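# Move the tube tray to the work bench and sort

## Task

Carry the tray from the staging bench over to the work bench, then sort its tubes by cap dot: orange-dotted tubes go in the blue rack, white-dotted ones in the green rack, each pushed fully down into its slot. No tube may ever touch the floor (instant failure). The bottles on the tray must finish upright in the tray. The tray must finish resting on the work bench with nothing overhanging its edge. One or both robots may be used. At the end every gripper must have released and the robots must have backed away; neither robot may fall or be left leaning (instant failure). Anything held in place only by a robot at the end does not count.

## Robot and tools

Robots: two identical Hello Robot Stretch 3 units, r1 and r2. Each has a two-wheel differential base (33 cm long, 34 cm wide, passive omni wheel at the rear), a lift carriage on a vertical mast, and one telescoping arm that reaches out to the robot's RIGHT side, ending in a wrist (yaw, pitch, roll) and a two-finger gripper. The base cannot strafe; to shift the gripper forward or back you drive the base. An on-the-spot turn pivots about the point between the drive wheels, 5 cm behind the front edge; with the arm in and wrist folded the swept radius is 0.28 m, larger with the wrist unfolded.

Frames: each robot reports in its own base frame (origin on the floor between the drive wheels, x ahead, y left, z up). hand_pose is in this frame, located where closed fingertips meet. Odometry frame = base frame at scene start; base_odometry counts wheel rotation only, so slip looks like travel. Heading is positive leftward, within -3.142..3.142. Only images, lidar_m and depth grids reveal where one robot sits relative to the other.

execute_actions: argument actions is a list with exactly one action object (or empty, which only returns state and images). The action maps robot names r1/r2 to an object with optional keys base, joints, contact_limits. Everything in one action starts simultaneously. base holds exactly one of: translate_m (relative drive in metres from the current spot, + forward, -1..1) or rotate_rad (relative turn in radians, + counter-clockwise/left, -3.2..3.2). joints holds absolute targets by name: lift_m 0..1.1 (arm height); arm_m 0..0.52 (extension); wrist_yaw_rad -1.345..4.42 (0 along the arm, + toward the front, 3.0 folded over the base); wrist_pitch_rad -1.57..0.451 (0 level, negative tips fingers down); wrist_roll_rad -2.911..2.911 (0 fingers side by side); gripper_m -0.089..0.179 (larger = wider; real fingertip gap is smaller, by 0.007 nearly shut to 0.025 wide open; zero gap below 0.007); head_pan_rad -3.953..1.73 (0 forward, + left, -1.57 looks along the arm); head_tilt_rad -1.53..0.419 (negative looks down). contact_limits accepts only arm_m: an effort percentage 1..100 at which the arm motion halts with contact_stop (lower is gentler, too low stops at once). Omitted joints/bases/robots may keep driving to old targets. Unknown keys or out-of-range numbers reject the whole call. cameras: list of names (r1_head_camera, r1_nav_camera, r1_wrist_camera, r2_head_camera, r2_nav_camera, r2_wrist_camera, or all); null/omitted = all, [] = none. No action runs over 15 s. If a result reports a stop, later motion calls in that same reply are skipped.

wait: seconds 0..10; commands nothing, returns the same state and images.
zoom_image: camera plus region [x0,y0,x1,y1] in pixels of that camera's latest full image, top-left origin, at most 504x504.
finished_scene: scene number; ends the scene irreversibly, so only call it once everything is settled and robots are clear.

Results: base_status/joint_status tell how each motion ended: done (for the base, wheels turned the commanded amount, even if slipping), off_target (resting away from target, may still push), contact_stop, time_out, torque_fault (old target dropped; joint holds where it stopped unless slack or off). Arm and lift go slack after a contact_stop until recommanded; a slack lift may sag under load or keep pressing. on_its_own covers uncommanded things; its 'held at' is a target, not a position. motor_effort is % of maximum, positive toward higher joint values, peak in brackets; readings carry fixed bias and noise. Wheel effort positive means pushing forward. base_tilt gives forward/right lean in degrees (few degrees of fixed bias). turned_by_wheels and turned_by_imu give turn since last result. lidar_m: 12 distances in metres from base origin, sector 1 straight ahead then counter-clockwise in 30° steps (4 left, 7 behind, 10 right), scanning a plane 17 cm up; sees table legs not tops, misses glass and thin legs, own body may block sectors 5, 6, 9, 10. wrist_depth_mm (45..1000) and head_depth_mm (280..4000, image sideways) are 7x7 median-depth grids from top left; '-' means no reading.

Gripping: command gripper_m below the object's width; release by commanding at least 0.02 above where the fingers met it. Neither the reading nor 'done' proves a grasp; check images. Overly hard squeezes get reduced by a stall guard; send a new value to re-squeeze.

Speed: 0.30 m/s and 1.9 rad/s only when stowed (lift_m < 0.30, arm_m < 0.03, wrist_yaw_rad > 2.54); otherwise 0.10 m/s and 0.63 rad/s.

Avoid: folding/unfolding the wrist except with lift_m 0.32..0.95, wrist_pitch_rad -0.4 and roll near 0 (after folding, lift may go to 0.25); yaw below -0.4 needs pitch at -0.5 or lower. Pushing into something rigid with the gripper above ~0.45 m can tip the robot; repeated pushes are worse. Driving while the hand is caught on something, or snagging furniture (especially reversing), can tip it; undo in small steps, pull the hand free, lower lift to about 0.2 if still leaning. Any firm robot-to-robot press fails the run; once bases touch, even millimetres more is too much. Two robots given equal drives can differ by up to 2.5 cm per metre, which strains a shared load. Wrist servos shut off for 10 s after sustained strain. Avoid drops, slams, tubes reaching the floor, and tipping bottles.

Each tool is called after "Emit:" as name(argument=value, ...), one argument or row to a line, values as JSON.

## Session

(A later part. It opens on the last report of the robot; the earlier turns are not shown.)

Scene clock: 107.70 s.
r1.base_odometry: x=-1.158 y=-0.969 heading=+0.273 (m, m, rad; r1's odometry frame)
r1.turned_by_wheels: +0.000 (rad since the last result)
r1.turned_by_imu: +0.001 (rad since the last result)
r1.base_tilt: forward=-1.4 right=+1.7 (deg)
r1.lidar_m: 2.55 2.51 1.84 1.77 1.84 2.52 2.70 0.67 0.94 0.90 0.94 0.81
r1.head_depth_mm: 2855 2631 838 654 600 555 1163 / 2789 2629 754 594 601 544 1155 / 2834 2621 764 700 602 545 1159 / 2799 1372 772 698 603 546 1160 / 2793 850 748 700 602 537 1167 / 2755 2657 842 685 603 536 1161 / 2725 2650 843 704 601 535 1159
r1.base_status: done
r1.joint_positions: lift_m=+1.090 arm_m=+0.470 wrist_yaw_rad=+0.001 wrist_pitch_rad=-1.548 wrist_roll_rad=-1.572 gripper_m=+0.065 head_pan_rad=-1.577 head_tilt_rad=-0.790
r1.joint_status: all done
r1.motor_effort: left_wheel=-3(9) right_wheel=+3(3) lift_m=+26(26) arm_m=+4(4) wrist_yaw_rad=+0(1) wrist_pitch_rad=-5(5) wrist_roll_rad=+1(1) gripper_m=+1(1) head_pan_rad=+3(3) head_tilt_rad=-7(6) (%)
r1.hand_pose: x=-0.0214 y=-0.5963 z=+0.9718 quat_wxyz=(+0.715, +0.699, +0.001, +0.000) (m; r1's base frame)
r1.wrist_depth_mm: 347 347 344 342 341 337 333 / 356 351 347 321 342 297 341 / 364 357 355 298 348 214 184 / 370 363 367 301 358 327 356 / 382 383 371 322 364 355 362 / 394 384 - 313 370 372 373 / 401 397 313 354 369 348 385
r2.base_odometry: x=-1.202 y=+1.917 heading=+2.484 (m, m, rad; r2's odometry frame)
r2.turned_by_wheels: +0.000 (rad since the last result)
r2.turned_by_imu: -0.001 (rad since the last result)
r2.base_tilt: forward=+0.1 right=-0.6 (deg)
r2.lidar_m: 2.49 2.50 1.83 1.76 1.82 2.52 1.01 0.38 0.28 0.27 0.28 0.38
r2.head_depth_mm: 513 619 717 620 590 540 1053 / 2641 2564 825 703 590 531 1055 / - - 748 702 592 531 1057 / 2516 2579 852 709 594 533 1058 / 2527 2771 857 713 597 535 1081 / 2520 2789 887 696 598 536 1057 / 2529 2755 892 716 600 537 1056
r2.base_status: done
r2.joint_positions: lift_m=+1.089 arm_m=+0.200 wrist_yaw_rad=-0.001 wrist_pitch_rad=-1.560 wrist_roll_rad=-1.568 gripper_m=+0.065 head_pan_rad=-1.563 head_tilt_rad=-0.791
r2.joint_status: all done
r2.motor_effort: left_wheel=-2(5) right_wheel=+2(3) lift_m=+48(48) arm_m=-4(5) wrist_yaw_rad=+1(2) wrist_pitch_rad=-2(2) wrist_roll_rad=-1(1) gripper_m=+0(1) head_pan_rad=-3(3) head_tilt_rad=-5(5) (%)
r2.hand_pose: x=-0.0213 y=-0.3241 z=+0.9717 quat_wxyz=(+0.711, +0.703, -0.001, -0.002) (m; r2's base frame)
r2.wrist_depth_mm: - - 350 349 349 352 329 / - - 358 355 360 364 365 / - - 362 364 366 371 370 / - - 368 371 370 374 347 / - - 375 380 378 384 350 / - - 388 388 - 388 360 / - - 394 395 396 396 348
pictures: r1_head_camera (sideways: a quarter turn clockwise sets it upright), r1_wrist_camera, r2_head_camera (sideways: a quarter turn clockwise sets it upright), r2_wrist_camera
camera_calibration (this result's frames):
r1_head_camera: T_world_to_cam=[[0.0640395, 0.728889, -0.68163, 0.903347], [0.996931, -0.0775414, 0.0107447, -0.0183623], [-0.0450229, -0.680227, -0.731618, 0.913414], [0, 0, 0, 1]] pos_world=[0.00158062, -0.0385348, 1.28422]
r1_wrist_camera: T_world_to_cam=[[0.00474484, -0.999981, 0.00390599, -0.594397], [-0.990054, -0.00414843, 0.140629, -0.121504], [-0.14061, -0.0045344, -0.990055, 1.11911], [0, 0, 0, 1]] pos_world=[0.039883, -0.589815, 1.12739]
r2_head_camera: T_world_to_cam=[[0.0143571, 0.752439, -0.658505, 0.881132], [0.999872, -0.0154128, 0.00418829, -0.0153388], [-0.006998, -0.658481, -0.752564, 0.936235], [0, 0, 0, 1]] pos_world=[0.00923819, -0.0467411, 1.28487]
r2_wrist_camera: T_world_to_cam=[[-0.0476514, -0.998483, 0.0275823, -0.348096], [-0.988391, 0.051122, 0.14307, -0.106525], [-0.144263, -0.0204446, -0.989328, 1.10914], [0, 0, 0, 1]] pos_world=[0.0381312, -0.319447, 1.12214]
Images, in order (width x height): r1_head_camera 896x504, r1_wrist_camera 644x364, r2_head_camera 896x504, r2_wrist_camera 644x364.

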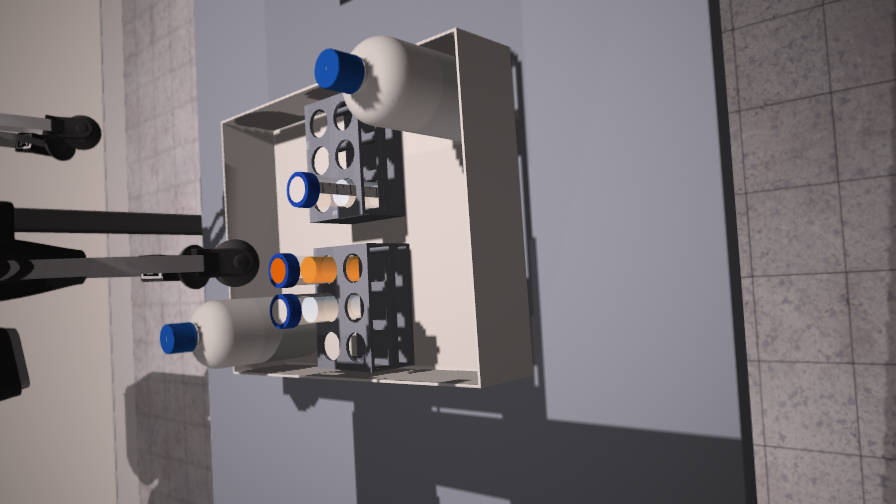

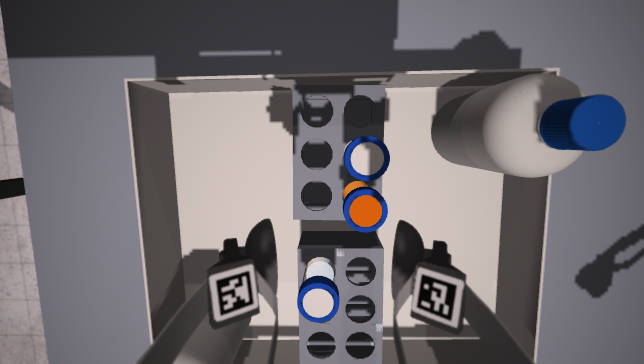

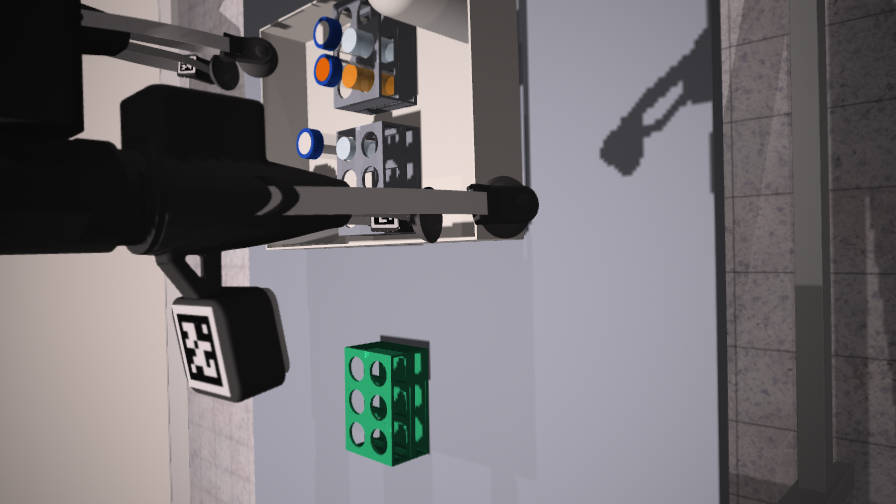

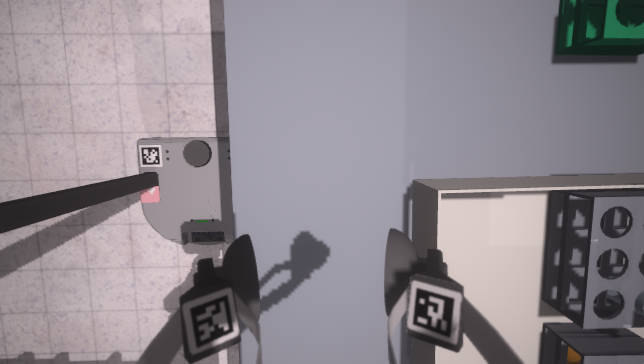

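Emit:
execute_actions(
  actions=[
    {"r1":{"base":{"translate_m":0.004},"joints":{"arm_m":0.495,"lift_m":0.998}},"r2":{"base":{"translate_m":-0.08},"joints":{"arm_m":0.1}}},
  ],
  cameras=["r1_head_camera","r1_wrist_camera","r2_head_camera"],
)

Scene clock: 110.83 s.
r1.base_odometry: x=-1.154 y=-0.968 heading=+0.273 (m, m, rad; r1's odometry frame)
r1.turned_by_wheels: +0.000 (rad since the last result)
r1.turned_by_imu: +0.000 (rad since the last result)
r1.base_tilt: forward=-1.4 right=+1.7 (deg)
r1.lidar_m: 2.55 2.52 1.84 1.77 1.83 2.51 2.71 0.67 0.94 0.91 0.94 0.80
r1.head_depth_mm: - 1815 840 639 601 555 1161 / 2917 2612 762 599 601 546 1159 / 2820 2631 765 698 602 546 1157 / - 1012 785 699 601 546 1161 / 2729 791 766 701 600 535 1162 / 2761 2655 820 701 603 536 1163 / 2746 2627 844 703 602 537 1157
r1.base_status: done
r1.joint_positions: lift_m=+0.998 arm_m=+0.495 wrist_yaw_rad=+0.001 wrist_pitch_rad=-1.548 wrist_roll_rad=-1.572 gripper_m=+0.065 head_pan_rad=-1.577 head_tilt_rad=-0.790
r1.joint_status: all done
r1.motor_effort: left_wheel=-3(4) right_wheel=+3(6) lift_m=+20(25) arm_m=+4(4) wrist_yaw_rad=+0(0) wrist_pitch_rad=-5(5) wrist_roll_rad=+1(1) gripper_m=+0(0) head_pan_rad=+4(3) head_tilt_rad=-5(6) (%)
r1.hand_pose: x=-0.0214 y=-0.6213 z=+0.8802 quat_wxyz=(+0.715, +0.699, +0.001, +0.000) (m; r1's base frame)
r1.wrist_depth_mm: 258 258 255 254 251 250 249 / 216 249 219 199 254 203 121 / 237 268 264 204 260 156 120 / 235 274 270 147 268 202 127 / 234 277 276 162 273 271 236 / 234 286 - 221 282 276 236 / 234 288 290 225 285 281 238
r2.base_odometry: x=-1.139 y=+1.868 heading=+2.484 (m, m, rad; r2's odometry frame)
r2.turned_by_wheels: +0.000 (rad since the last result)
r2.turned_by_imu: -0.001 (rad since the last result)
r2.base_tilt: forward=+0.0 right=-0.7 (deg)
r2.lidar_m: 2.57 2.49 1.83 1.76 1.84 2.51 2.67 0.38 0.28 0.27 0.28 0.38
r2.head_depth_mm: - 2559 840 599 592 539 1049 / - - - 615 591 532 1054 / - - - - 581 527 1059 / 2528 2776 - 704 595 534 1061 / 2513 2752 953 691 597 533 1077 / 2552 2740 958 685 599 535 1062 / 2524 2740 893 699 601 537 1061
r2.base_status: done
r2.joint_positions: lift_m=+1.089 arm_m=+0.100 wrist_yaw_rad=-0.001 wrist_pitch_rad=-1.560 wrist_roll_rad=-1.568 gripper_m=+0.065 head_pan_rad=-1.563 head_tilt_rad=-0.791
r2.joint_status: all done
r2.motor_effort: left_wheel=-2(5) right_wheel=+1(3) lift_m=+48(48) arm_m=-5(5) wrist_yaw_rad=+1(1) wrist_pitch_rad=-2(2) wrist_roll_rad=-1(0) gripper_m=+0(0) head_pan_rad=-4(3) head_tilt_rad=-5(5) (%)
r2.hand_pose: x=-0.0213 y=-0.2241 z=+0.9717 quat_wxyz=(+0.711, +0.703, -0.001, -0.002) (m; r2's base frame)
r2.wrist_depth_mm: - - - - 353 356 360 / - - - - 357 362 365 / - - - - 366 367 369 / - - - 374 372 374 378 / - - - - 382 378 383 / - - - - - 382 391 / - - - - 398 357 330
pictures: r1_head_camera (sideways: a quarter turn clockwise sets it upright), r1_wrist_camera, r2_head_camera (sideways: a quarter turn clockwise sets it upright)
camera_calibration (this result's frames):
r1_head_camera: T_world_to_cam=[[0.0640395, 0.728889, -0.68163, 0.903347], [0.996931, -0.0775414, 0.0107447, -0.0183623], [-0.0450229, -0.680227, -0.731618, 0.913414], [0, 0, 0, 1]] pos_world=[0.00158062, -0.0385348, 1.28422]
r1_wrist_camera: T_world_to_cam=[[0.00474449, -0.999982, 0.00372599, -0.618832], [-0.990054, -0.00417339, 0.140628, -0.108738], [-0.14061, -0.00435614, -0.990055, 1.0284], [0, 0, 0, 1]] pos_world=[0.039883, -0.614795, 1.03577]
r2_head_camera: T_world_to_cam=[[0.0143572, 0.752439, -0.658505, 0.881132], [0.999872, -0.015413, 0.00418829, -0.0153388], [-0.00699808, -0.658481, -0.752564, 0.936235], [0, 0, 0, 1]] pos_world=[0.00923819, -0.0467411, 1.28487]
Images, in order (width x height): r1_head_camera 896x504, r1_wrist_camera 644x364, r2_head_camera 896x504.

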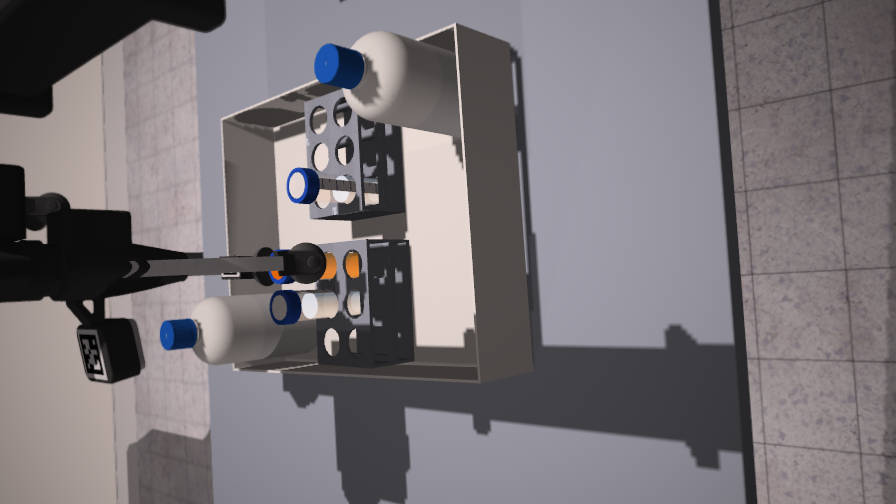

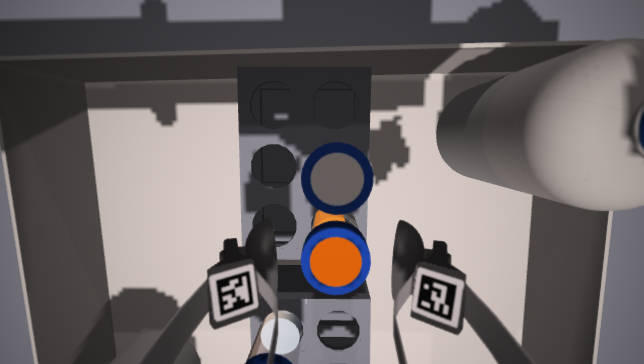

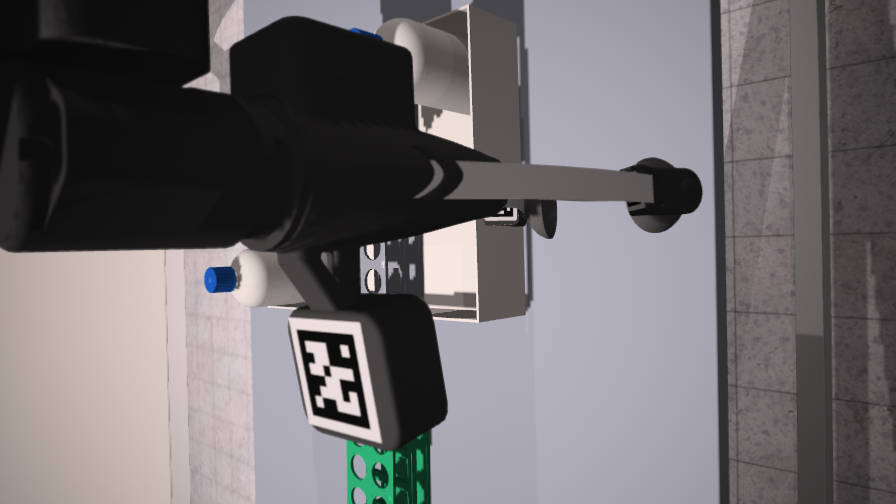

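Emit:
execute_actions(
  actions=[
    {"r1":{"joints":{"gripper_m":0.0}}},
  ],
  cameras=["r1_wrist_camera"],
)

Emit:
execute_actions(
  actions=[
    {"r1":{"joints":{"lift_m":1.095}}},
  ],
  cameras=["r1_wrist_camera","r1_head_camera"],
)

Emit:
execute_actions(
  actions=[
    {"r1":{"joints":{"arm_m":0.44}}},
  ],
  cameras=["r1_wrist_camera"],
)

Scene clock: 112.30 s.
r1.base_odometry: x=-1.154 y=-0.968 heading=+0.273 (m, m, rad; r1's odometry frame)
r1.turned_by_wheels: +0.000 (rad since the last result)
r1.turned_by_imu: +0.000 (rad since the last result)
r1.base_tilt: forward=-1.5 right=+1.7 (deg)
r1.lidar_m: 2.55 2.51 1.83 1.77 1.84 2.52 2.71 0.67 0.94 0.90 0.94 0.80
r1.head_depth_mm: - 1810 839 640 601 556 1155 / 2891 2601 762 598 601 545 1156 / 2820 2621 765 698 602 547 1157 / - 1014 771 697 601 546 1162 / 2752 788 762 699 601 537 1162 / 2732 2627 819 702 603 536 1160 / 2772 2634 843 703 601 537 1160
r1.base_status: not commanded
r1.joint_positions: lift_m=+0.998 arm_m=+0.495 wrist_yaw_rad=+0.001 wrist_pitch_rad=-1.548 wrist_roll_rad=-1.572 gripper_m=+0.001 head_pan_rad=-1.577 head_tilt_rad=-0.790
r1.joint_status: all done
r1.motor_effort: left_wheel=-3(3) right_wheel=+2(2) lift_m=+20(20) arm_m=+4(4) wrist_yaw_rad=+0(0) wrist_pitch_rad=-5(5) wrist_roll_rad=+1(1) gripper_m=-12(85) head_pan_rad=+3(3) head_tilt_rad=-6(6) (%)
r1.hand_pose: x=-0.0214 y=-0.6213 z=+0.8802 quat_wxyz=(+0.715, +0.699, +0.001, +0.000) (m; r1's base frame)
r1.wrist_depth_mm: 259 258 256 254 252 250 249 / 216 249 218 199 255 204 121 / 237 266 265 204 260 156 120 / 236 273 269 147 266 202 127 / 235 277 275 150 274 271 236 / 234 286 283 185 277 277 237 / 234 282 292 225 286 284 238
r2.base_odometry: x=-1.139 y=+1.868 heading=+2.484 (m, m, rad; r2's odometry frame)
r2.turned_by_wheels: +0.000 (rad since the last result)
r2.turned_by_imu: +0.000 (rad since the last result)
r2.base_tilt: forward=+0.0 right=-0.7 (deg)
r2.lidar_m: 2.56 2.49 1.82 1.76 1.83 2.51 2.67 0.38 0.28 0.27 0.28 0.38
r2.head_depth_mm: - 2561 840 598 590 539 1047 / - - - 617 590 530 1051 / - - - - 580 525 1058 / 2553 2723 - 707 597 534 1063 / 2498 2720 951 689 598 534 1077 / 2509 2731 956 686 598 536 1062 / 2517 2739 892 698 601 537 1068
r2.base_status: not commanded
r2.joint_positions: lift_m=+1.089 arm_m=+0.100 wrist_yaw_rad=-0.001 wrist_pitch_rad=-1.560 wrist_roll_rad=-1.568 gripper_m=+0.065 head_pan_rad=-1.563 head_tilt_rad=-0.791
r2.joint_status: not commanded
r2.motor_effort: left_wheel=-2(2) right_wheel=+1(2) lift_m=+48(48) arm_m=-5(4) wrist_yaw_rad=+2(1) wrist_pitch_rad=-2(2) wrist_roll_rad=-1(1) gripper_m=+0(1) head_pan_rad=-3(4) head_tilt_rad=-5(5) (%)
r2.hand_pose: x=-0.0213 y=-0.2241 z=+0.9717 quat_wxyz=(+0.711, +0.703, -0.001, -0.002) (m; r2's base frame)
r2.wrist_depth_mm: - - - - 352 355 358 / - - - - 359 363 362 / - - - - 367 368 371 / - - - 374 375 373 378 / - - - - 381 378 386 / - - - - - 379 391 / - - - - 395 356 330
pictures: r1_wrist_camera
camera_calibration (this result's frames):
r1_wrist_camera: T_world_to_cam=[[0.00474424, -0.999982, 0.00372563, -0.618832], [-0.990054, -0.0041732, 0.140628, -0.108738], [-0.14061, -0.00435575, -0.990055, 1.0284], [0, 0, 0, 1]] pos_world=[0.039883, -0.614795, 1.03577]
Images, in order (width x height): r1_wrist_camera 644x364.

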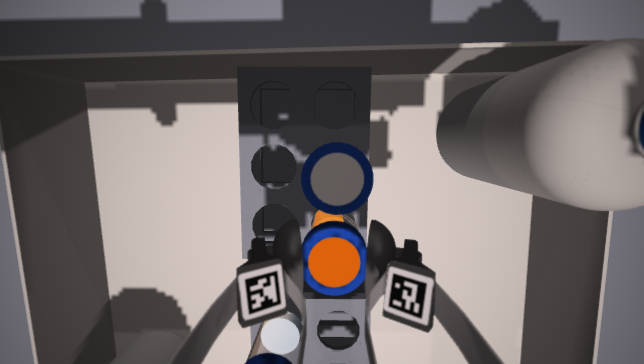

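Scene clock: 114.00 s.
r1.base_odometry: x=-1.154 y=-0.968 heading=+0.273 (m, m, rad; r1's odometry frame)
r1.turned_by_wheels: +0.000 (rad since the last result)
r1.turned_by_imu: +0.000 (rad since the last result)
r1.base_tilt: forward=-1.4 right=+1.7 (deg)
r1.lidar_m: 2.55 2.51 1.84 1.77 1.84 2.52 2.71 0.67 0.94 0.90 0.94 0.80
r1.head_depth_mm: 2842 2632 837 639 601 556 1156 / 2856 2624 761 599 601 545 1160 / 2835 2635 763 699 600 546 1164 / 2850 1016 791 699 602 546 1164 / 2778 981 764 697 602 536 1159 / 2764 2635 818 700 602 536 1168 / 2764 2618 844 703 603 536 1161
r1.base_status: not commanded
r1.joint_positions: lift_m=+1.095 arm_m=+0.495 wrist_yaw_rad=+0.001 wrist_pitch_rad=-1.548 wrist_roll_rad=-1.572 gripper_m=+0.001 head_pan_rad=-1.577 head_tilt_rad=-0.790
r1.joint_status: all done
r1.motor_effort: left_wheel=-3(3) right_wheel=+2(2) lift_m=+26(28) arm_m=+4(4) wrist_yaw_rad=+0(0) wrist_pitch_rad=-5(5) wrist_roll_rad=+1(1) gripper_m=-11(12) head_pan_rad=+3(2) head_tilt_rad=-6(6) (%)
r1.hand_pose: x=-0.0214 y=-0.6213 z=+0.9768 quat_wxyz=(+0.715, +0.699, +0.001, +0.000) (m; r1's base frame)
r1.wrist_depth_mm: 354 352 348 341 344 341 336 / 360 353 355 350 347 345 343 / 369 360 363 327 336 198 349 / 377 358 370 306 363 334 362 / 389 379 376 156 372 364 368 / 401 383 385 206 379 372 379 / 402 311 381 329 373 389 392
r2.base_odometry: x=-1.139 y=+1.868 heading=+2.484 (m, m, rad; r2's odometry frame)
r2.turned_by_wheels: +0.000 (rad since the last result)
r2.turned_by_imu: +0.000 (rad since the last result)
r2.base_tilt: forward=-0.1 right=-0.6 (deg)
r2.lidar_m: 2.56 2.50 1.83 1.76 1.83 2.52 2.68 0.38 0.28 0.27 0.28 0.38
r2.head_depth_mm: - 2583 842 598 589 541 1056 / - - - 615 591 530 1052 / - - - - 580 527 1059 / 2558 2736 - 705 595 532 1055 / 2534 2765 953 688 597 534 1076 / 2524 2730 956 689 598 536 1061 / 2514 2730 897 699 600 537 1057
r2.base_status: not commanded
r2.joint_positions: lift_m=+1.089 arm_m=+0.100 wrist_yaw_rad=-0.001 wrist_pitch_rad=-1.560 wrist_roll_rad=-1.568 gripper_m=+0.065 head_pan_rad=-1.563 head_tilt_rad=-0.791
r2.joint_status: not commanded
r2.motor_effort: left_wheel=-3(2) right_wheel=+2(1) lift_m=+48(48) arm_m=-4(4) wrist_yaw_rad=+1(1) wrist_pitch_rad=-2(1) wrist_roll_rad=-1(1) gripper_m=+0(0) head_pan_rad=-4(4) head_tilt_rad=-5(4) (%)
r2.hand_pose: x=-0.0213 y=-0.2241 z=+0.9717 quat_wxyz=(+0.711, +0.703, -0.001, -0.002) (m; r2's base frame)
r2.wrist_depth_mm: - - - - 354 359 361 / - - - - 361 362 364 / - - - - 367 367 371 / - - - 376 373 376 375 / - - - - 380 375 388 / - - - - - 381 393 / - - - - 399 358 332
pictures: r1_head_camera (sideways: a quarter turn clockwise sets it upright), r1_wrist_camera
camera_calibration (this result's frames):
r1_head_camera: T_world_to_cam=[[0.0640393, 0.728889, -0.681631, 0.903347], [0.996931, -0.0775411, 0.0107447, -0.0183623], [-0.0450227, -0.680227, -0.731618, 0.913414], [0, 0, 0, 1]] pos_world=[0.00158063, -0.0385348, 1.28422]
r1_wrist_camera: T_world_to_cam=[[0.00474392, -0.999982, 0.00372551, -0.619192], [-0.990054, -0.0041729, 0.140628, -0.122325], [-0.14061, -0.00435559, -0.990055, 1.12406], [0, 0, 0, 1]] pos_world=[0.039883, -0.614796, 1.13239]
Images, in order (width x height): r1_head_camera 896x504, r1_wrist_camera 644x364.

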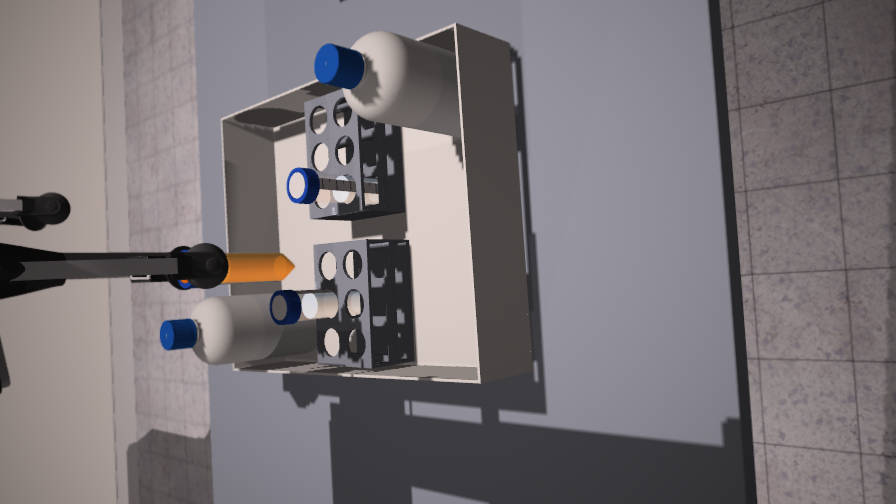

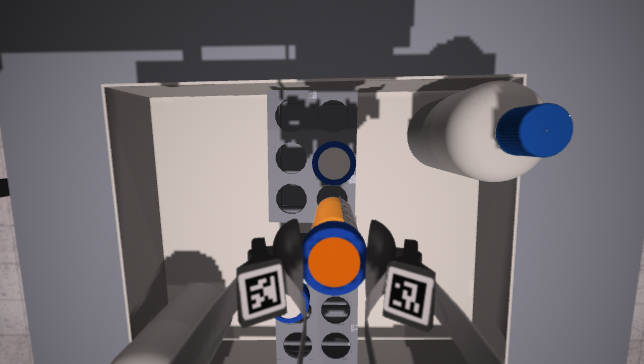

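Scene clock: 115.53 s.
r1.base_odometry: x=-1.154 y=-0.968 heading=+0.273 (m, m, rad; r1's odometry frame)
r1.turned_by_wheels: +0.000 (rad since the last result)
r1.turned_by_imu: +0.000 (rad since the last result)
r1.base_tilt: forward=-1.4 right=+1.6 (deg)
r1.lidar_m: 2.54 2.52 1.83 1.77 1.84 2.52 2.70 0.67 0.94 0.90 0.94 0.80
r1.head_depth_mm: 2864 2613 839 639 601 556 1157 / 2828 2632 763 598 601 545 1161 / 2832 2614 764 698 600 545 1160 / 2920 2708 772 698 602 546 1156 / 2807 986 763 699 602 536 1155 / 2803 2646 820 701 602 536 1159 / 2741 2633 845 704 602 536 1160
r1.base_status: not commanded
r1.joint_positions: lift_m=+1.095 arm_m=+0.440 wrist_yaw_rad=+0.001 wrist_pitch_rad=-1.548 wrist_roll_rad=-1.572 gripper_m=+0.001 head_pan_rad=-1.577 head_tilt_rad=-0.790
r1.joint_status: all done
r1.motor_effort: left_wheel=-3(3) right_wheel=+3(2) lift_m=+26(26) arm_m=-3(4) wrist_yaw_rad=+0(0) wrist_pitch_rad=-5(5) wrist_roll_rad=+1(1) gripper_m=-12(12) head_pan_rad=+3(3) head_tilt_rad=-7(6) (%)
r1.hand_pose: x=-0.0214 y=-0.5671 z=+0.9768 quat_wxyz=(+0.715, +0.699, +0.001, +0.000) (m; r1's base frame)
r1.wrist_depth_mm: 354 353 346 346 344 342 338 / 361 358 355 349 347 338 343 / 371 367 360 355 348 252 192 / 377 371 368 368 363 363 356 / - 381 376 157 372 371 371 / - 391 371 204 382 375 379 / - 399 292 364 356 371 385
r2.base_odometry: x=-1.139 y=+1.868 heading=+2.484 (m, m, rad; r2's odometry frame)
r2.turned_by_wheels: +0.000 (rad since the last result)
r2.turned_by_imu: +0.000 (rad since the last result)
r2.base_tilt: forward=+0.1 right=-0.9 (deg)
r2.lidar_m: 2.57 2.49 1.83 1.76 1.84 2.51 2.67 0.38 0.28 0.27 0.28 0.38
r2.head_depth_mm: - 2542 837 599 592 541 1056 / - - - 614 592 532 1051 / - - - - 581 525 1058 / 2552 2737 - 708 594 532 1062 / 2532 2726 954 690 596 533 1085 / 2528 2739 957 687 598 537 1062 / 2512 2718 892 696 600 537 1063
r2.base_status: not commanded
r2.joint_positions: lift_m=+1.089 arm_m=+0.100 wrist_yaw_rad=-0.001 wrist_pitch_rad=-1.560 wrist_roll_rad=-1.568 gripper_m=+0.065 head_pan_rad=-1.563 head_tilt_rad=-0.791
r2.joint_status: not commanded
r2.motor_effort: left_wheel=-3(2) right_wheel=+2(1) lift_m=+48(48) arm_m=-4(4) wrist_yaw_rad=+1(2) wrist_pitch_rad=-2(2) wrist_roll_rad=-1(1) gripper_m=+0(0) head_pan_rad=-4(3) head_tilt_rad=-5(5) (%)
r2.hand_pose: x=-0.0213 y=-0.2241 z=+0.9717 quat_wxyz=(+0.711, +0.703, -0.001, -0.002) (m; r2's base frame)
r2.wrist_depth_mm: - - - - 353 356 357 / - - - - 359 362 363 / - - - - 370 366 370 / - - - 374 371 371 377 / - - - - 381 376 387 / - - - - - 383 393 / - - - - 398 357 331
pictures: r1_wrist_camera
camera_calibration (this result's frames):
r1_wrist_camera: T_world_to_cam=[[0.0047442, -0.999982, 0.00372384, -0.565025], [-0.990054, -0.00417341, 0.140628, -0.122099], [-0.14061, -0.00435397, -0.990055, 1.12429], [0, 0, 0, 1]] pos_world=[0.039883, -0.560629, 1.13239]
Images, in order (width x height): r1_wrist_camera 644x364.

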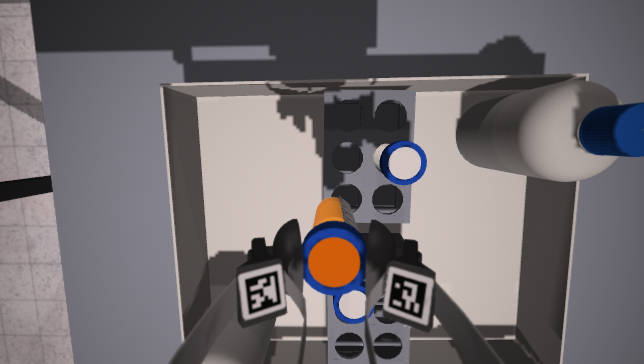

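Emit:
execute_actions(
  actions=[
    {"r1":{"base":{"translate_m":0.3}},"r2":{"base":{"translate_m":-0.015},"joints":{"arm_m":0.25}}},
  ],
  cameras=[],
)

Emit:
execute_actions(
  actions=[
    {"r1":{"base":{"translate_m":0.33}},"r2":{"joints":{"arm_m":0.51,"lift_m":1.05}}},
  ],
  cameras=["r1_wrist_camera","r2_wrist_camera"],
)

Scene clock: 120.27 s.
r1.base_odometry: x=-0.865 y=-0.887 heading=+0.273 (m, m, rad; r1's odometry frame)
r1.turned_by_wheels: +0.000 (rad since the last result)
r1.turned_by_imu: -0.001 (rad since the last result)
r1.base_tilt: forward=-1.5 right=+1.6 (deg)
r1.lidar_m: 2.25 2.52 1.84 1.77 1.84 2.52 2.99 0.95 0.94 0.90 0.94 0.53
r1.head_depth_mm: 2875 878 729 669 601 546 1161 / 2727 1329 795 702 602 546 1162 / 2851 2624 840 699 601 547 1154 / 2902 2709 798 702 601 545 1159 / 2808 2661 842 701 602 536 1159 / 2823 2649 843 702 602 536 1160 / 2742 2613 841 703 603 536 1160
r1.base_status: done
r1.joint_positions: lift_m=+1.095 arm_m=+0.440 wrist_yaw_rad=+0.001 wrist_pitch_rad=-1.548 wrist_roll_rad=-1.572 gripper_m=+0.001 head_pan_rad=-1.577 head_tilt_rad=-0.790
r1.joint_status: not commanded
r1.motor_effort: left_wheel=-2(4) right_wheel=+2(6) lift_m=+26(26) arm_m=-3(3) wrist_yaw_rad=-1(0) wrist_pitch_rad=-5(4) wrist_roll_rad=+1(1) gripper_m=-12(12) head_pan_rad=+2(4) head_tilt_rad=-6(6) (%)
r1.hand_pose: x=-0.0214 y=-0.5671 z=+0.9768 quat_wxyz=(+0.715, +0.699, +0.001, +0.000) (m; r1's base frame)
r1.wrist_depth_mm: 356 351 347 345 346 342 340 / 363 357 355 353 352 350 346 / 373 367 363 361 360 356 354 / 379 375 375 370 369 365 360 / - 382 378 157 377 374 372 / - 389 387 270 380 381 383 / - 399 374 387 367 387 389
r2.base_odometry: x=-1.127 y=+1.859 heading=+2.483 (m, m, rad; r2's odometry frame)
r2.turned_by_wheels: +0.000 (rad since the last result)
r2.turned_by_imu: -0.001 (rad since the last result)
r2.base_tilt: forward=+0.1 right=-0.7 (deg)
r2.lidar_m: 2.58 2.49 1.83 1.76 1.83 2.52 2.66 0.38 0.28 0.27 0.28 0.38
r2.head_depth_mm: 2534 2778 871 620 592 538 1055 / 2533 1336 758 597 592 530 1054 / - - 836 695 594 532 1053 / 2535 2541 797 707 594 533 1058 / 2535 - 827 695 598 536 1077 / 2516 2745 892 714 599 535 1060 / 2487 2743 893 695 600 537 1065
r2.base_status: done
r2.joint_positions: lift_m=+1.089 arm_m=+0.250 wrist_yaw_rad=-0.001 wrist_pitch_rad=-1.560 wrist_roll_rad=-1.568 gripper_m=+0.065 head_pan_rad=-1.563 head_tilt_rad=-0.791
r2.joint_status: all done
r2.motor_effort: left_wheel=-3(5) right_wheel=+2(2) lift_m=+48(48) arm_m=+2(3) wrist_yaw_rad=+2(1) wrist_pitch_rad=-2(2) wrist_roll_rad=-1(1) gripper_m=+0(0) head_pan_rad=-4(4) head_tilt_rad=-5(5) (%)
r2.hand_pose: x=-0.0213 y=-0.3735 z=+0.9717 quat_wxyz=(+0.711, +0.703, -0.001, -0.002) (m; r2's base frame)
r2.wrist_depth_mm: - - 347 349 354 356 358 / - - 354 357 357 361 364 / - - 359 365 365 364 312 / - - 369 372 372 372 315 / - - 376 379 378 380 382 / - - 383 383 - 386 330 / - - 393 393 319 340 331
pictures: none
No camera images: the call's "cameras" was empty. Leave "cameras" out to get every camera's image.

Scene clock: 125.00 s.
r1.base_odometry: x=-0.547 y=-0.798 heading=+0.273 (m, m, rad; r1's odometry frame)
r1.turned_by_wheels: +0.000 (rad since the last result)
r1.turned_by_imu: -0.001 (rad since the last result)
r1.base_tilt: forward=-1.5 right=+1.5 (deg)
r1.lidar_m: 1.93 2.52 1.84 1.77 1.84 2.51 1.27 1.29 0.94 0.90 0.29 2.11
r1.head_depth_mm: 2865 2639 840 701 600 546 1156 / 2865 2623 837 701 602 546 1161 / 2821 2625 840 703 601 545 1160 / 2904 2725 768 702 602 536 1162 / 2828 2633 820 701 601 537 1156 / 2822 2649 842 702 601 536 897 / 2724 2657 2044 720 601 536 1164
r1.base_status: done
r1.joint_positions: lift_m=+1.095 arm_m=+0.440 wrist_yaw_rad=+0.001 wrist_pitch_rad=-1.548 wrist_roll_rad=-1.572 gripper_m=+0.001 head_pan_rad=-1.577 head_tilt_rad=-0.790
r1.joint_status: not commanded
r1.motor_effort: left_wheel=-3(4) right_wheel=+2(7) lift_m=+26(26) arm_m=-3(3) wrist_yaw_rad=+0(0) wrist_pitch_rad=-5(5) wrist_roll_rad=+1(1) gripper_m=-12(12) head_pan_rad=+2(2) head_tilt_rad=-7(6) (%)
r1.hand_pose: x=-0.0214 y=-0.5671 z=+0.9768 quat_wxyz=(+0.715, +0.699, +0.001, +0.000) (m; r1's base frame)
r1.wrist_depth_mm: 353 351 347 346 345 343 338 / 362 360 356 356 351 348 344 / 372 368 362 359 357 356 355 / 377 375 371 365 364 362 358 / - 381 381 157 371 370 370 / - 390 388 268 381 382 379 / - 400 397 394 393 386 389
r2.base_odometry: x=-1.127 y=+1.859 heading=+2.483 (m, m, rad; r2's odometry frame)
r2.turned_by_wheels: +0.000 (rad since the last result)
r2.turned_by_imu: -0.001 (rad since the last result)
r2.base_tilt: forward=-0.2 right=-0.8 (deg)
r2.lidar_m: 2.58 2.50 1.83 1.76 1.84 2.50 2.66 0.38 0.28 0.27 0.28 0.38
r2.head_depth_mm: 2522 2735 871 620 589 540 1050 / 2497 2765 756 598 594 531 1051 / 2600 2748 838 705 593 533 1056 / 2474 2694 787 710 594 532 1062 / 2463 2718 828 699 596 534 1078 / 2512 2737 885 714 599 535 1060 / 2516 2730 891 697 599 537 1057
r2.base_status: not commanded
r2.joint_positions: lift_m=+1.051 arm_m=+0.510 wrist_yaw_rad=-0.001 wrist_pitch_rad=-1.560 wrist_roll_rad=-1.568 gripper_m=+0.065 head_pan_rad=-1.563 head_tilt_rad=-0.791
r2.joint_status: all done
r2.motor_effort: left_wheel=-2(3) right_wheel=+2(1) lift_m=+20(44) arm_m=+2(0) wrist_yaw_rad=+1(1) wrist_pitch_rad=-2(2) wrist_roll_rad=-1(1) gripper_m=+0(1) head_pan_rad=-4(3) head_tilt_rad=-5(5) (%)
r2.hand_pose: x=-0.0213 y=-0.6334 z=+0.9327 quat_wxyz=(+0.711, +0.704, -0.001, -0.002) (m; r2's base frame)
r2.wrist_depth_mm: 306 307 309 311 315 315 318 / 304 310 272 258 317 189 180 / 280 316 317 263 321 185 148 / 285 323 323 269 330 266 337 / 292 329 329 269 337 321 345 / 297 335 335 281 - 323 352 / 319 315 342 313 354 305 362
pictures: r1_wrist_camera, r2_wrist_camera
camera_calibration (this result's frames):
r1_wrist_camera: T_world_to_cam=[[0.00474416, -0.999982, 0.00372384, -0.565025], [-0.990054, -0.00417338, 0.140628, -0.122099], [-0.14061, -0.00435397, -0.990055, 1.12429], [0, 0, 0, 1]] pos_world=[0.039883, -0.560629, 1.13239]
r2_wrist_camera: T_world_to_cam=[[-0.0476445, -0.998493, 0.0272377, -0.655535], [-0.988392, 0.0510658, 0.143087, -0.0851931], [-0.144262, -0.0201042, -0.989335, 1.06451], [0, 0, 0, 1]] pos_world=[0.0381311, -0.628796, 1.0832]
Images, in order (width x height): r1_wrist_camera 644x364, r2_wrist_camera 644x364.

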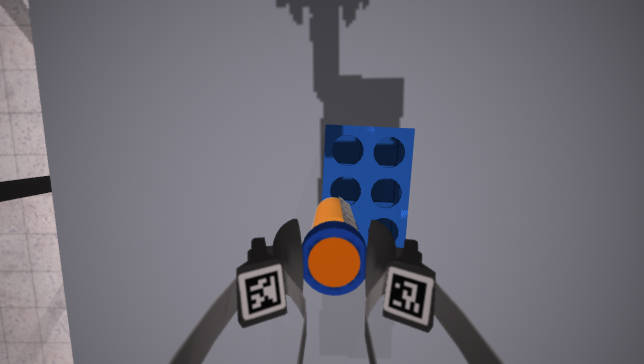

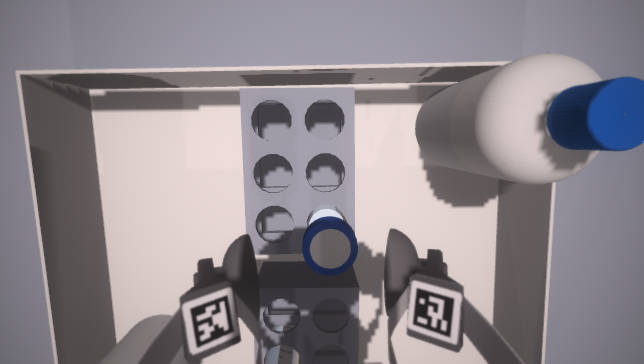

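Emit:
execute_actions(
  actions=[
    {"r1":{"base":{"translate_m":0.008},"joints":{"arm_m":0.454,"lift_m":1.06}},"r2":{"base":{"translate_m":-0.006},"joints":{"arm_m":0.516,"lift_m":0.988}}},
  ],
  cameras=["r1_wrist_camera","r2_wrist_camera","r1_head_camera"],
)

Scene clock: 126.87 s.
r1.base_odometry: x=-0.540 y=-0.796 heading=+0.273 (m, m, rad; r1's odometry frame)
r1.turned_by_wheels: +0.000 (rad since the last result)
r1.turned_by_imu: +0.000 (rad since the last result)
r1.base_tilt: forward=-1.4 right=+1.7 (deg)
r1.lidar_m: 1.92 2.52 1.84 1.77 1.83 2.51 1.28 1.29 0.94 0.90 0.28 2.10
r1.head_depth_mm: 2863 2614 840 700 601 547 1154 / 2859 2611 843 701 602 546 1157 / 2831 2639 840 702 601 546 1160 / - 2621 768 701 602 535 1160 / 2900 2621 840 702 602 536 1163 / 2797 2630 845 703 603 536 979 / 2737 2638 2049 755 602 536 1156
r1.base_status: done
r1.joint_positions: lift_m=+1.060 arm_m=+0.454 wrist_yaw_rad=+0.001 wrist_pitch_rad=-1.548 wrist_roll_rad=-1.572 gripper_m=+0.001 head_pan_rad=-1.577 head_tilt_rad=-0.790
r1.joint_status: all done
r1.motor_effort: left_wheel=-2(5) right_wheel=+2(6) lift_m=+20(24) arm_m=+5(5) wrist_yaw_rad=+0(0) wrist_pitch_rad=-5(5) wrist_roll_rad=+1(2) gripper_m=-12(12) head_pan_rad=+5(3) head_tilt_rad=-6(6) (%)
r1.hand_pose: x=-0.0214 y=-0.5803 z=+0.9422 quat_wxyz=(+0.715, +0.699, +0.001, +0.000) (m; r1's base frame)
r1.wrist_depth_mm: 316 318 315 314 309 310 307 / 326 326 321 318 318 317 314 / 331 330 330 327 323 322 320 / 342 339 336 305 328 330 328 / 348 349 341 157 338 336 335 / 359 354 350 253 349 345 341 / 368 364 363 359 354 352 352
r2.base_odometry: x=-1.122 y=+1.855 heading=+2.483 (m, m, rad; r2's odometry frame)
r2.turned_by_wheels: +0.000 (rad since the last result)
r2.turned_by_imu: -0.001 (rad since the last result)
r2.base_tilt: forward=+0.0 right=-0.8 (deg)
r2.lidar_m: 2.58 2.50 1.83 1.76 1.83 2.52 2.65 0.38 0.28 0.27 0.28 0.38
r2.head_depth_mm: - 2668 871 648 590 540 1052 / 2611 2761 791 597 593 530 1048 / - 2669 841 704 593 532 1061 / 2529 2664 786 708 595 534 1061 / 2514 2709 811 711 597 534 1081 / 2512 2739 888 715 598 536 1061 / 2524 2726 891 697 600 536 1065
r2.base_status: done
r2.joint_positions: lift_m=+0.989 arm_m=+0.516 wrist_yaw_rad=-0.001 wrist_pitch_rad=-1.560 wrist_roll_rad=-1.568 gripper_m=+0.065 head_pan_rad=-1.563 head_tilt_rad=-0.791
r2.joint_status: all done
r2.motor_effort: left_wheel=-3(5) right_wheel=+2(3) lift_m=+20(21) arm_m=+2(2) wrist_yaw_rad=+2(1) wrist_pitch_rad=-2(2) wrist_roll_rad=-1(1) gripper_m=+0(1) head_pan_rad=-2(4) head_tilt_rad=-5(6) (%)
r2.hand_pose: x=-0.0213 y=-0.6394 z=+0.8708 quat_wxyz=(+0.711, +0.704, -0.001, -0.002) (m; r2's base frame)
r2.wrist_depth_mm: 245 246 249 251 251 215 124 / 249 251 227 231 255 161 120 / 253 256 250 201 260 162 123 / 258 260 255 231 266 268 140 / 263 264 262 205 271 273 230 / 267 271 249 147 - 277 232 / 273 274 248 217 284 283 246
pictures: r1_head_camera (sideways: a quarter turn clockwise sets it upright), r1_wrist_camera, r2_wrist_camera
camera_calibration (this result's frames):
r1_head_camera: T_world_to_cam=[[0.0640392, 0.728889, -0.68163, 0.903347], [0.996931, -0.077541, 0.0107447, -0.0183623], [-0.0450226, -0.680227, -0.731618, 0.913414], [0, 0, 0, 1]] pos_world=[0.00158063, -0.0385348, 1.28422]
r1_wrist_camera: T_world_to_cam=[[0.00474392, -0.999982, 0.00370799, -0.578048], [-0.990054, -0.00417536, 0.140628, -0.117285], [-0.14061, -0.00433824, -0.990056, 1.08996], [0, 0, 0, 1]] pos_world=[0.039883, -0.573798, 1.09776]
r2_wrist_camera: T_world_to_cam=[[-0.0476447, -0.998493, 0.0272181, -0.659814], [-0.988392, 0.0510631, 0.143088, -0.076019], [-0.144262, -0.0200847, -0.989336, 1.00306], [0, 0, 0, 1]] pos_world=[0.0381311, -0.634792, 1.0212]
Images, in order (width x height): r1_head_camera 896x504, r1_wrist_camera 644x364, r2_wrist_camera 644x364.

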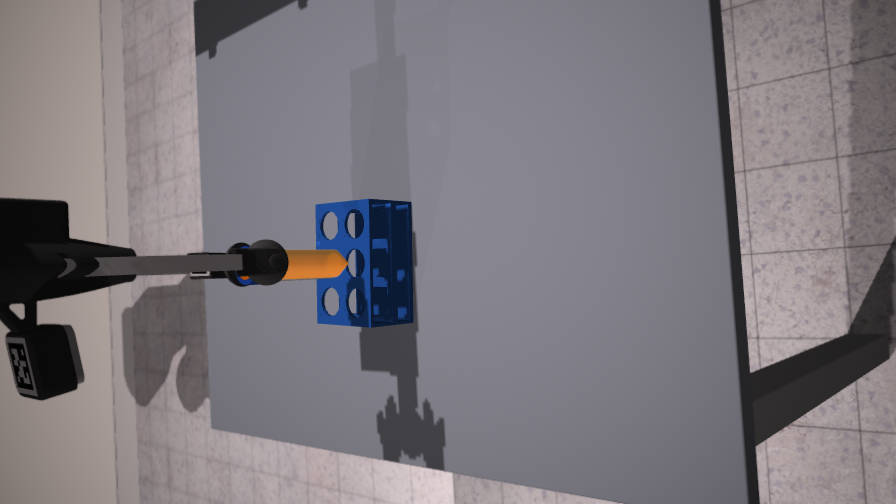

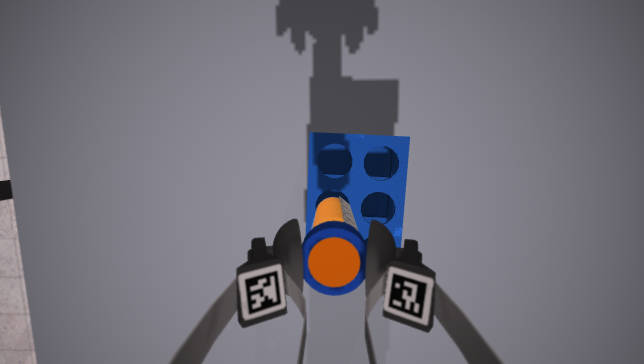

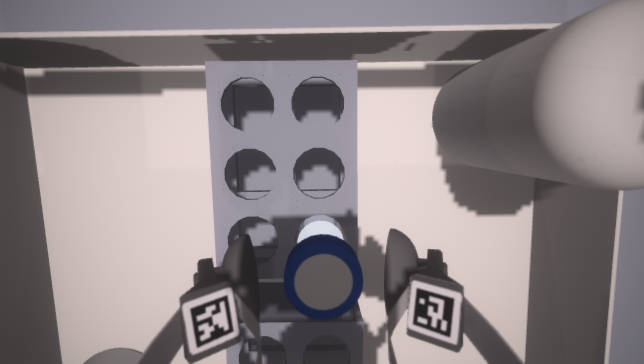

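Emit:
execute_actions(
  actions=[
    {"r1":{"joints":{"lift_m":1.03}},"r2":{"joints":{"gripper_m":0.0}}},
  ],
  cameras=["r1_wrist_camera","r2_wrist_camera"],
)

Emit:
execute_actions(
  actions=[
    {"r1":{"joints":{"lift_m":0.996}},"r2":{"joints":{"lift_m":1.085}}},
  ],
  cameras=["r1_wrist_camera","r2_wrist_camera","r1_head_camera"],
)

Scene clock: 128.30 s.
r1.base_odometry: x=-0.540 y=-0.796 heading=+0.273 (m, m, rad; r1's odometry frame)
r1.turned_by_wheels: +0.000 (rad since the last result)
r1.turned_by_imu: +0.000 (rad since the last result)
r1.base_tilt: forward=-1.4 right=+1.6 (deg)
r1.lidar_m: 1.92 2.53 1.84 1.77 1.83 2.50 1.28 1.29 0.94 0.90 0.28 2.10
r1.head_depth_mm: 2859 2620 841 699 601 545 1161 / 2830 2625 839 700 602 546 1158 / 2865 2597 839 702 602 546 1153 / - 1823 745 702 601 536 1156 / 2721 2638 842 701 602 536 1162 / 2732 2632 844 700 603 536 978 / 2748 2606 2026 757 602 536 1161
r1.base_status: not commanded
r1.joint_positions: lift_m=+1.030 arm_m=+0.454 wrist_yaw_rad=+0.001 wrist_pitch_rad=-1.548 wrist_roll_rad=-1.572 gripper_m=+0.001 head_pan_rad=-1.577 head_tilt_rad=-0.790
r1.joint_status: all done
r1.motor_effort: left_wheel=-3(2) right_wheel=+2(2) lift_m=+20(21) arm_m=+5(4) wrist_yaw_rad=-1(0) wrist_pitch_rad=-5(5) wrist_roll_rad=+1(1) gripper_m=-12(11) head_pan_rad=+3(3) head_tilt_rad=-6(6) (%)
r1.hand_pose: x=-0.0214 y=-0.5803 z=+0.9122 quat_wxyz=(+0.715, +0.699, +0.001, +0.000) (m; r1's base frame)
r1.wrist_depth_mm: 292 289 287 284 282 282 280 / 292 297 290 290 288 287 284 / 302 300 300 295 293 293 292 / 310 307 307 246 298 299 298 / 316 316 312 157 307 307 304 / 326 322 319 204 313 314 312 / 332 331 327 327 324 321 318
r2.base_odometry: x=-1.122 y=+1.855 heading=+2.483 (m, m, rad; r2's odometry frame)
r2.turned_by_wheels: +0.000 (rad since the last result)
r2.turned_by_imu: +0.000 (rad since the last result)
r2.base_tilt: forward=-0.1 right=-0.8 (deg)
r2.lidar_m: 2.59 2.49 1.83 1.76 1.83 2.51 2.66 0.38 0.28 0.27 0.28 0.38
r2.head_depth_mm: - 2692 873 649 590 540 1052 / 2588 2707 792 596 592 531 1055 / - 2670 837 706 594 531 1060 / 2530 2683 788 708 594 534 1061 / 2540 2705 812 709 598 534 1084 / 2517 2736 887 714 597 535 1062 / 2505 2754 890 700 598 538 1061
r2.base_status: not commanded
r2.joint_positions: lift_m=+0.989 arm_m=+0.516 wrist_yaw_rad=-0.001 wrist_pitch_rad=-1.560 wrist_roll_rad=-1.568 gripper_m=+0.001 head_pan_rad=-1.563 head_tilt_rad=-0.791
r2.joint_status: all done
r2.motor_effort: left_wheel=-2(3) right_wheel=+1(2) lift_m=+20(20) arm_m=+2(1) wrist_yaw_rad=+2(1) wrist_pitch_rad=-2(2) wrist_roll_rad=-1(1) gripper_m=-17(100) head_pan_rad=-4(4) head_tilt_rad=-5(5) (%)
r2.hand_pose: x=-0.0213 y=-0.6394 z=+0.8708 quat_wxyz=(+0.711, +0.704, -0.001, -0.002) (m; r2's base frame)
r2.wrist_depth_mm: 245 247 250 249 251 215 124 / 250 250 226 232 256 161 120 / 254 255 251 200 259 161 123 / 258 260 255 232 267 267 139 / 262 265 261 205 271 274 231 / 267 270 272 143 278 279 233 / 272 276 252 217 284 282 246
pictures: r1_wrist_camera, r2_wrist_camera
camera_calibration (this result's frames):
r1_wrist_camera: T_world_to_cam=[[0.00474423, -0.999982, 0.00370799, -0.577936], [-0.990054, -0.00417567, 0.140628, -0.113067], [-0.14061, -0.00433828, -0.990056, 1.06026], [0, 0, 0, 1]] pos_world=[0.039883, -0.573798, 1.06776]
r2_wrist_camera: T_world_to_cam=[[-0.0476448, -0.998493, 0.0272181, -0.659814], [-0.988392, 0.0510633, 0.143088, -0.0760189], [-0.144262, -0.0200847, -0.989336, 1.00306], [0, 0, 0, 1]] pos_world=[0.0381311, -0.634792, 1.0212]
Images, in order (width x height): r1_wrist_camera 644x364, r2_wrist_camera 644x364.

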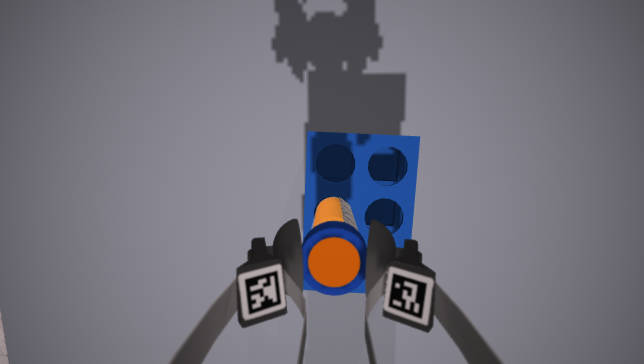

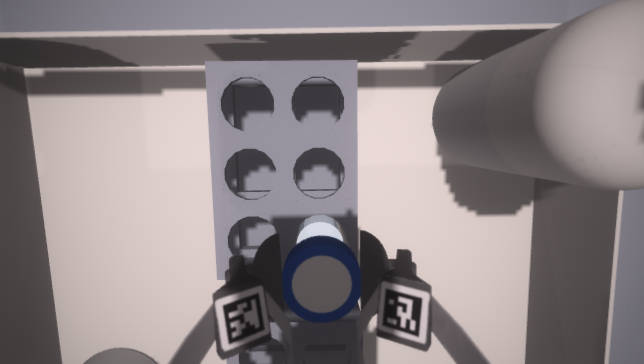

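Scene clock: 130.00 s.
r1.base_odometry: x=-0.540 y=-0.796 heading=+0.273 (m, m, rad; r1's odometry frame)
r1.turned_by_wheels: +0.000 (rad since the last result)
r1.turned_by_imu: +0.000 (rad since the last result)
r1.base_tilt: forward=-1.4 right=+1.6 (deg)
r1.lidar_m: 1.91 2.52 1.84 1.77 1.83 2.51 1.28 1.29 0.94 0.90 0.28 2.10
r1.head_depth_mm: - 2629 839 700 600 544 1162 / 2896 2634 842 701 600 545 1154 / 2919 2643 840 702 600 546 1156 / - 984 771 701 602 536 1157 / 2736 1014 840 702 601 536 1161 / 2770 2627 842 701 601 536 977 / 2741 2647 2032 756 602 536 1159
r1.base_status: not commanded
r1.joint_positions: lift_m=+0.996 arm_m=+0.454 wrist_yaw_rad=+0.001 wrist_pitch_rad=-1.548 wrist_roll_rad=-1.572 gripper_m=+0.001 head_pan_rad=-1.577 head_tilt_rad=-0.790
r1.joint_status: all done
r1.motor_effort: left_wheel=-2(2) right_wheel=+2(2) lift_m=+20(20) arm_m=+4(4) wrist_yaw_rad=+0(0) wrist_pitch_rad=-5(5) wrist_roll_rad=+1(0) gripper_m=-12(12) head_pan_rad=+2(3) head_tilt_rad=-6(6) (%)
r1.hand_pose: x=-0.0214 y=-0.5803 z=+0.8782 quat_wxyz=(+0.715, +0.699, +0.001, +0.000) (m; r1's base frame)
r1.wrist_depth_mm: 256 256 254 251 249 250 247 / 263 263 259 258 256 254 252 / 269 268 265 261 260 259 259 / 274 273 271 262 237 265 265 / 281 279 276 157 270 271 270 / 288 287 282 186 279 279 278 / 294 292 292 290 289 284 281
r2.base_odometry: x=-1.122 y=+1.855 heading=+2.483 (m, m, rad; r2's odometry frame)
r2.turned_by_wheels: +0.000 (rad since the last result)
r2.turned_by_imu: +0.000 (rad since the last result)
r2.base_tilt: forward=+0.1 right=-0.6 (deg)
r2.lidar_m: 2.59 2.49 1.82 1.76 1.84 2.51 2.66 0.38 0.28 0.27 0.28 0.38
r2.head_depth_mm: 2550 2736 873 649 590 541 1051 / 2545 2738 794 597 592 530 1057 / 2597 2740 840 705 595 532 1058 / 2564 2756 788 708 595 533 1059 / 2575 2714 813 707 598 535 1078 / 2560 2740 885 715 599 536 1063 / 2541 2739 893 698 600 538 1068
r2.base_status: not commanded
r2.joint_positions: lift_m=+1.084 arm_m=+0.516 wrist_yaw_rad=-0.001 wrist_pitch_rad=-1.560 wrist_roll_rad=-1.568 gripper_m=+0.001 head_pan_rad=-1.563 head_tilt_rad=-0.791
r2.joint_status: all done
r2.motor_effort: left_wheel=-2(2) right_wheel=+2(2) lift_m=+48(50) arm_m=+2(1) wrist_yaw_rad=+1(2) wrist_pitch_rad=-2(2) wrist_roll_rad=-1(1) gripper_m=-17(17) head_pan_rad=-4(4) head_tilt_rad=-5(5) (%)
r2.hand_pose: x=-0.0213 y=-0.6394 z=+0.9667 quat_wxyz=(+0.711, +0.704, -0.001, -0.002) (m; r2's base frame)
r2.wrist_depth_mm: 337 340 343 345 345 349 350 / 342 345 347 313 325 214 359 / 330 350 348 349 304 215 368 / 353 356 357 356 366 358 375 / 363 363 368 224 371 373 380 / 371 368 374 143 381 383 388 / 376 303 344 321 389 389 399
pictures: r1_head_camera (sideways: a quarter turn clockwise sets it upright), r1_wrist_camera, r2_wrist_camera
camera_calibration (this result's frames):
r1_head_camera: T_world_to_cam=[[0.0640394, 0.728889, -0.68163, 0.903347], [0.996931, -0.0775412, 0.0107447, -0.0183623], [-0.0450228, -0.680227, -0.731618, 0.913414], [0, 0, 0, 1]] pos_world=[0.00158062, -0.0385348, 1.28422]
r1_wrist_camera: T_world_to_cam=[[0.00474417, -0.999982, 0.00370799, -0.57781], [-0.990054, -0.00417561, 0.140628, -0.108284], [-0.14061, -0.00433827, -0.990056, 1.02659], [0, 0, 0, 1]] pos_world=[0.039883, -0.573798, 1.03375]
r2_wrist_camera: T_world_to_cam=[[-0.0476451, -0.998493, 0.0272179, -0.662426], [-0.988392, 0.0510636, 0.143088, -0.0897463], [-0.144262, -0.0200845, -0.989336, 1.09798], [0, 0, 0, 1]] pos_world=[0.0381311, -0.634793, 1.11714]
Images, in order (width x height): r1_head_camera 896x504, r1_wrist_camera 644x364, r2_wrist_camera 644x364.

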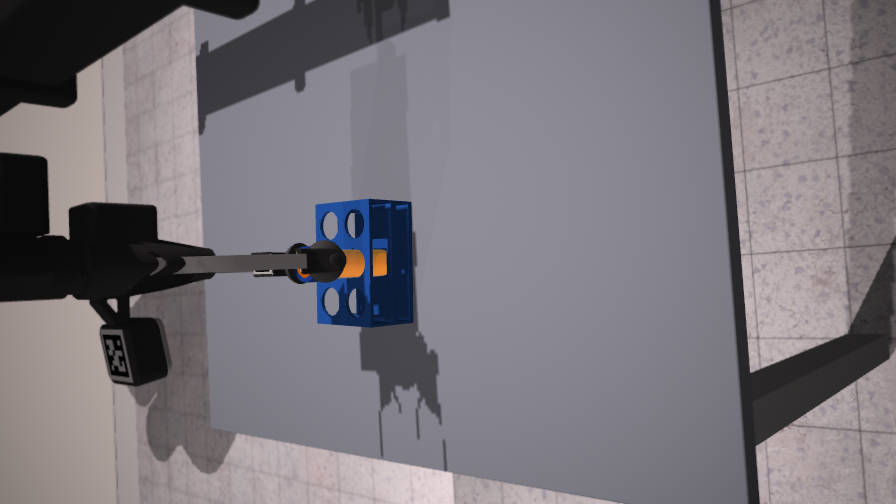

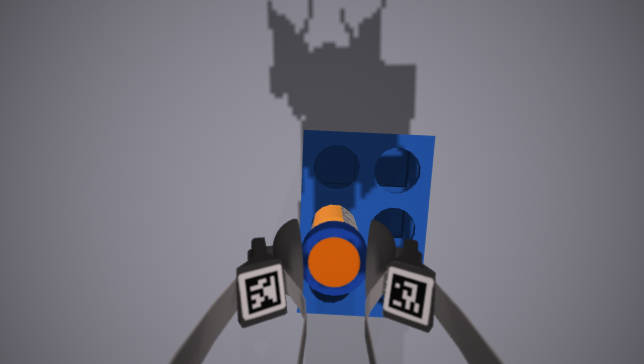

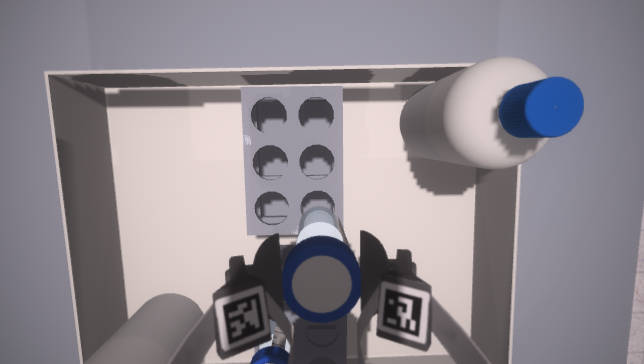

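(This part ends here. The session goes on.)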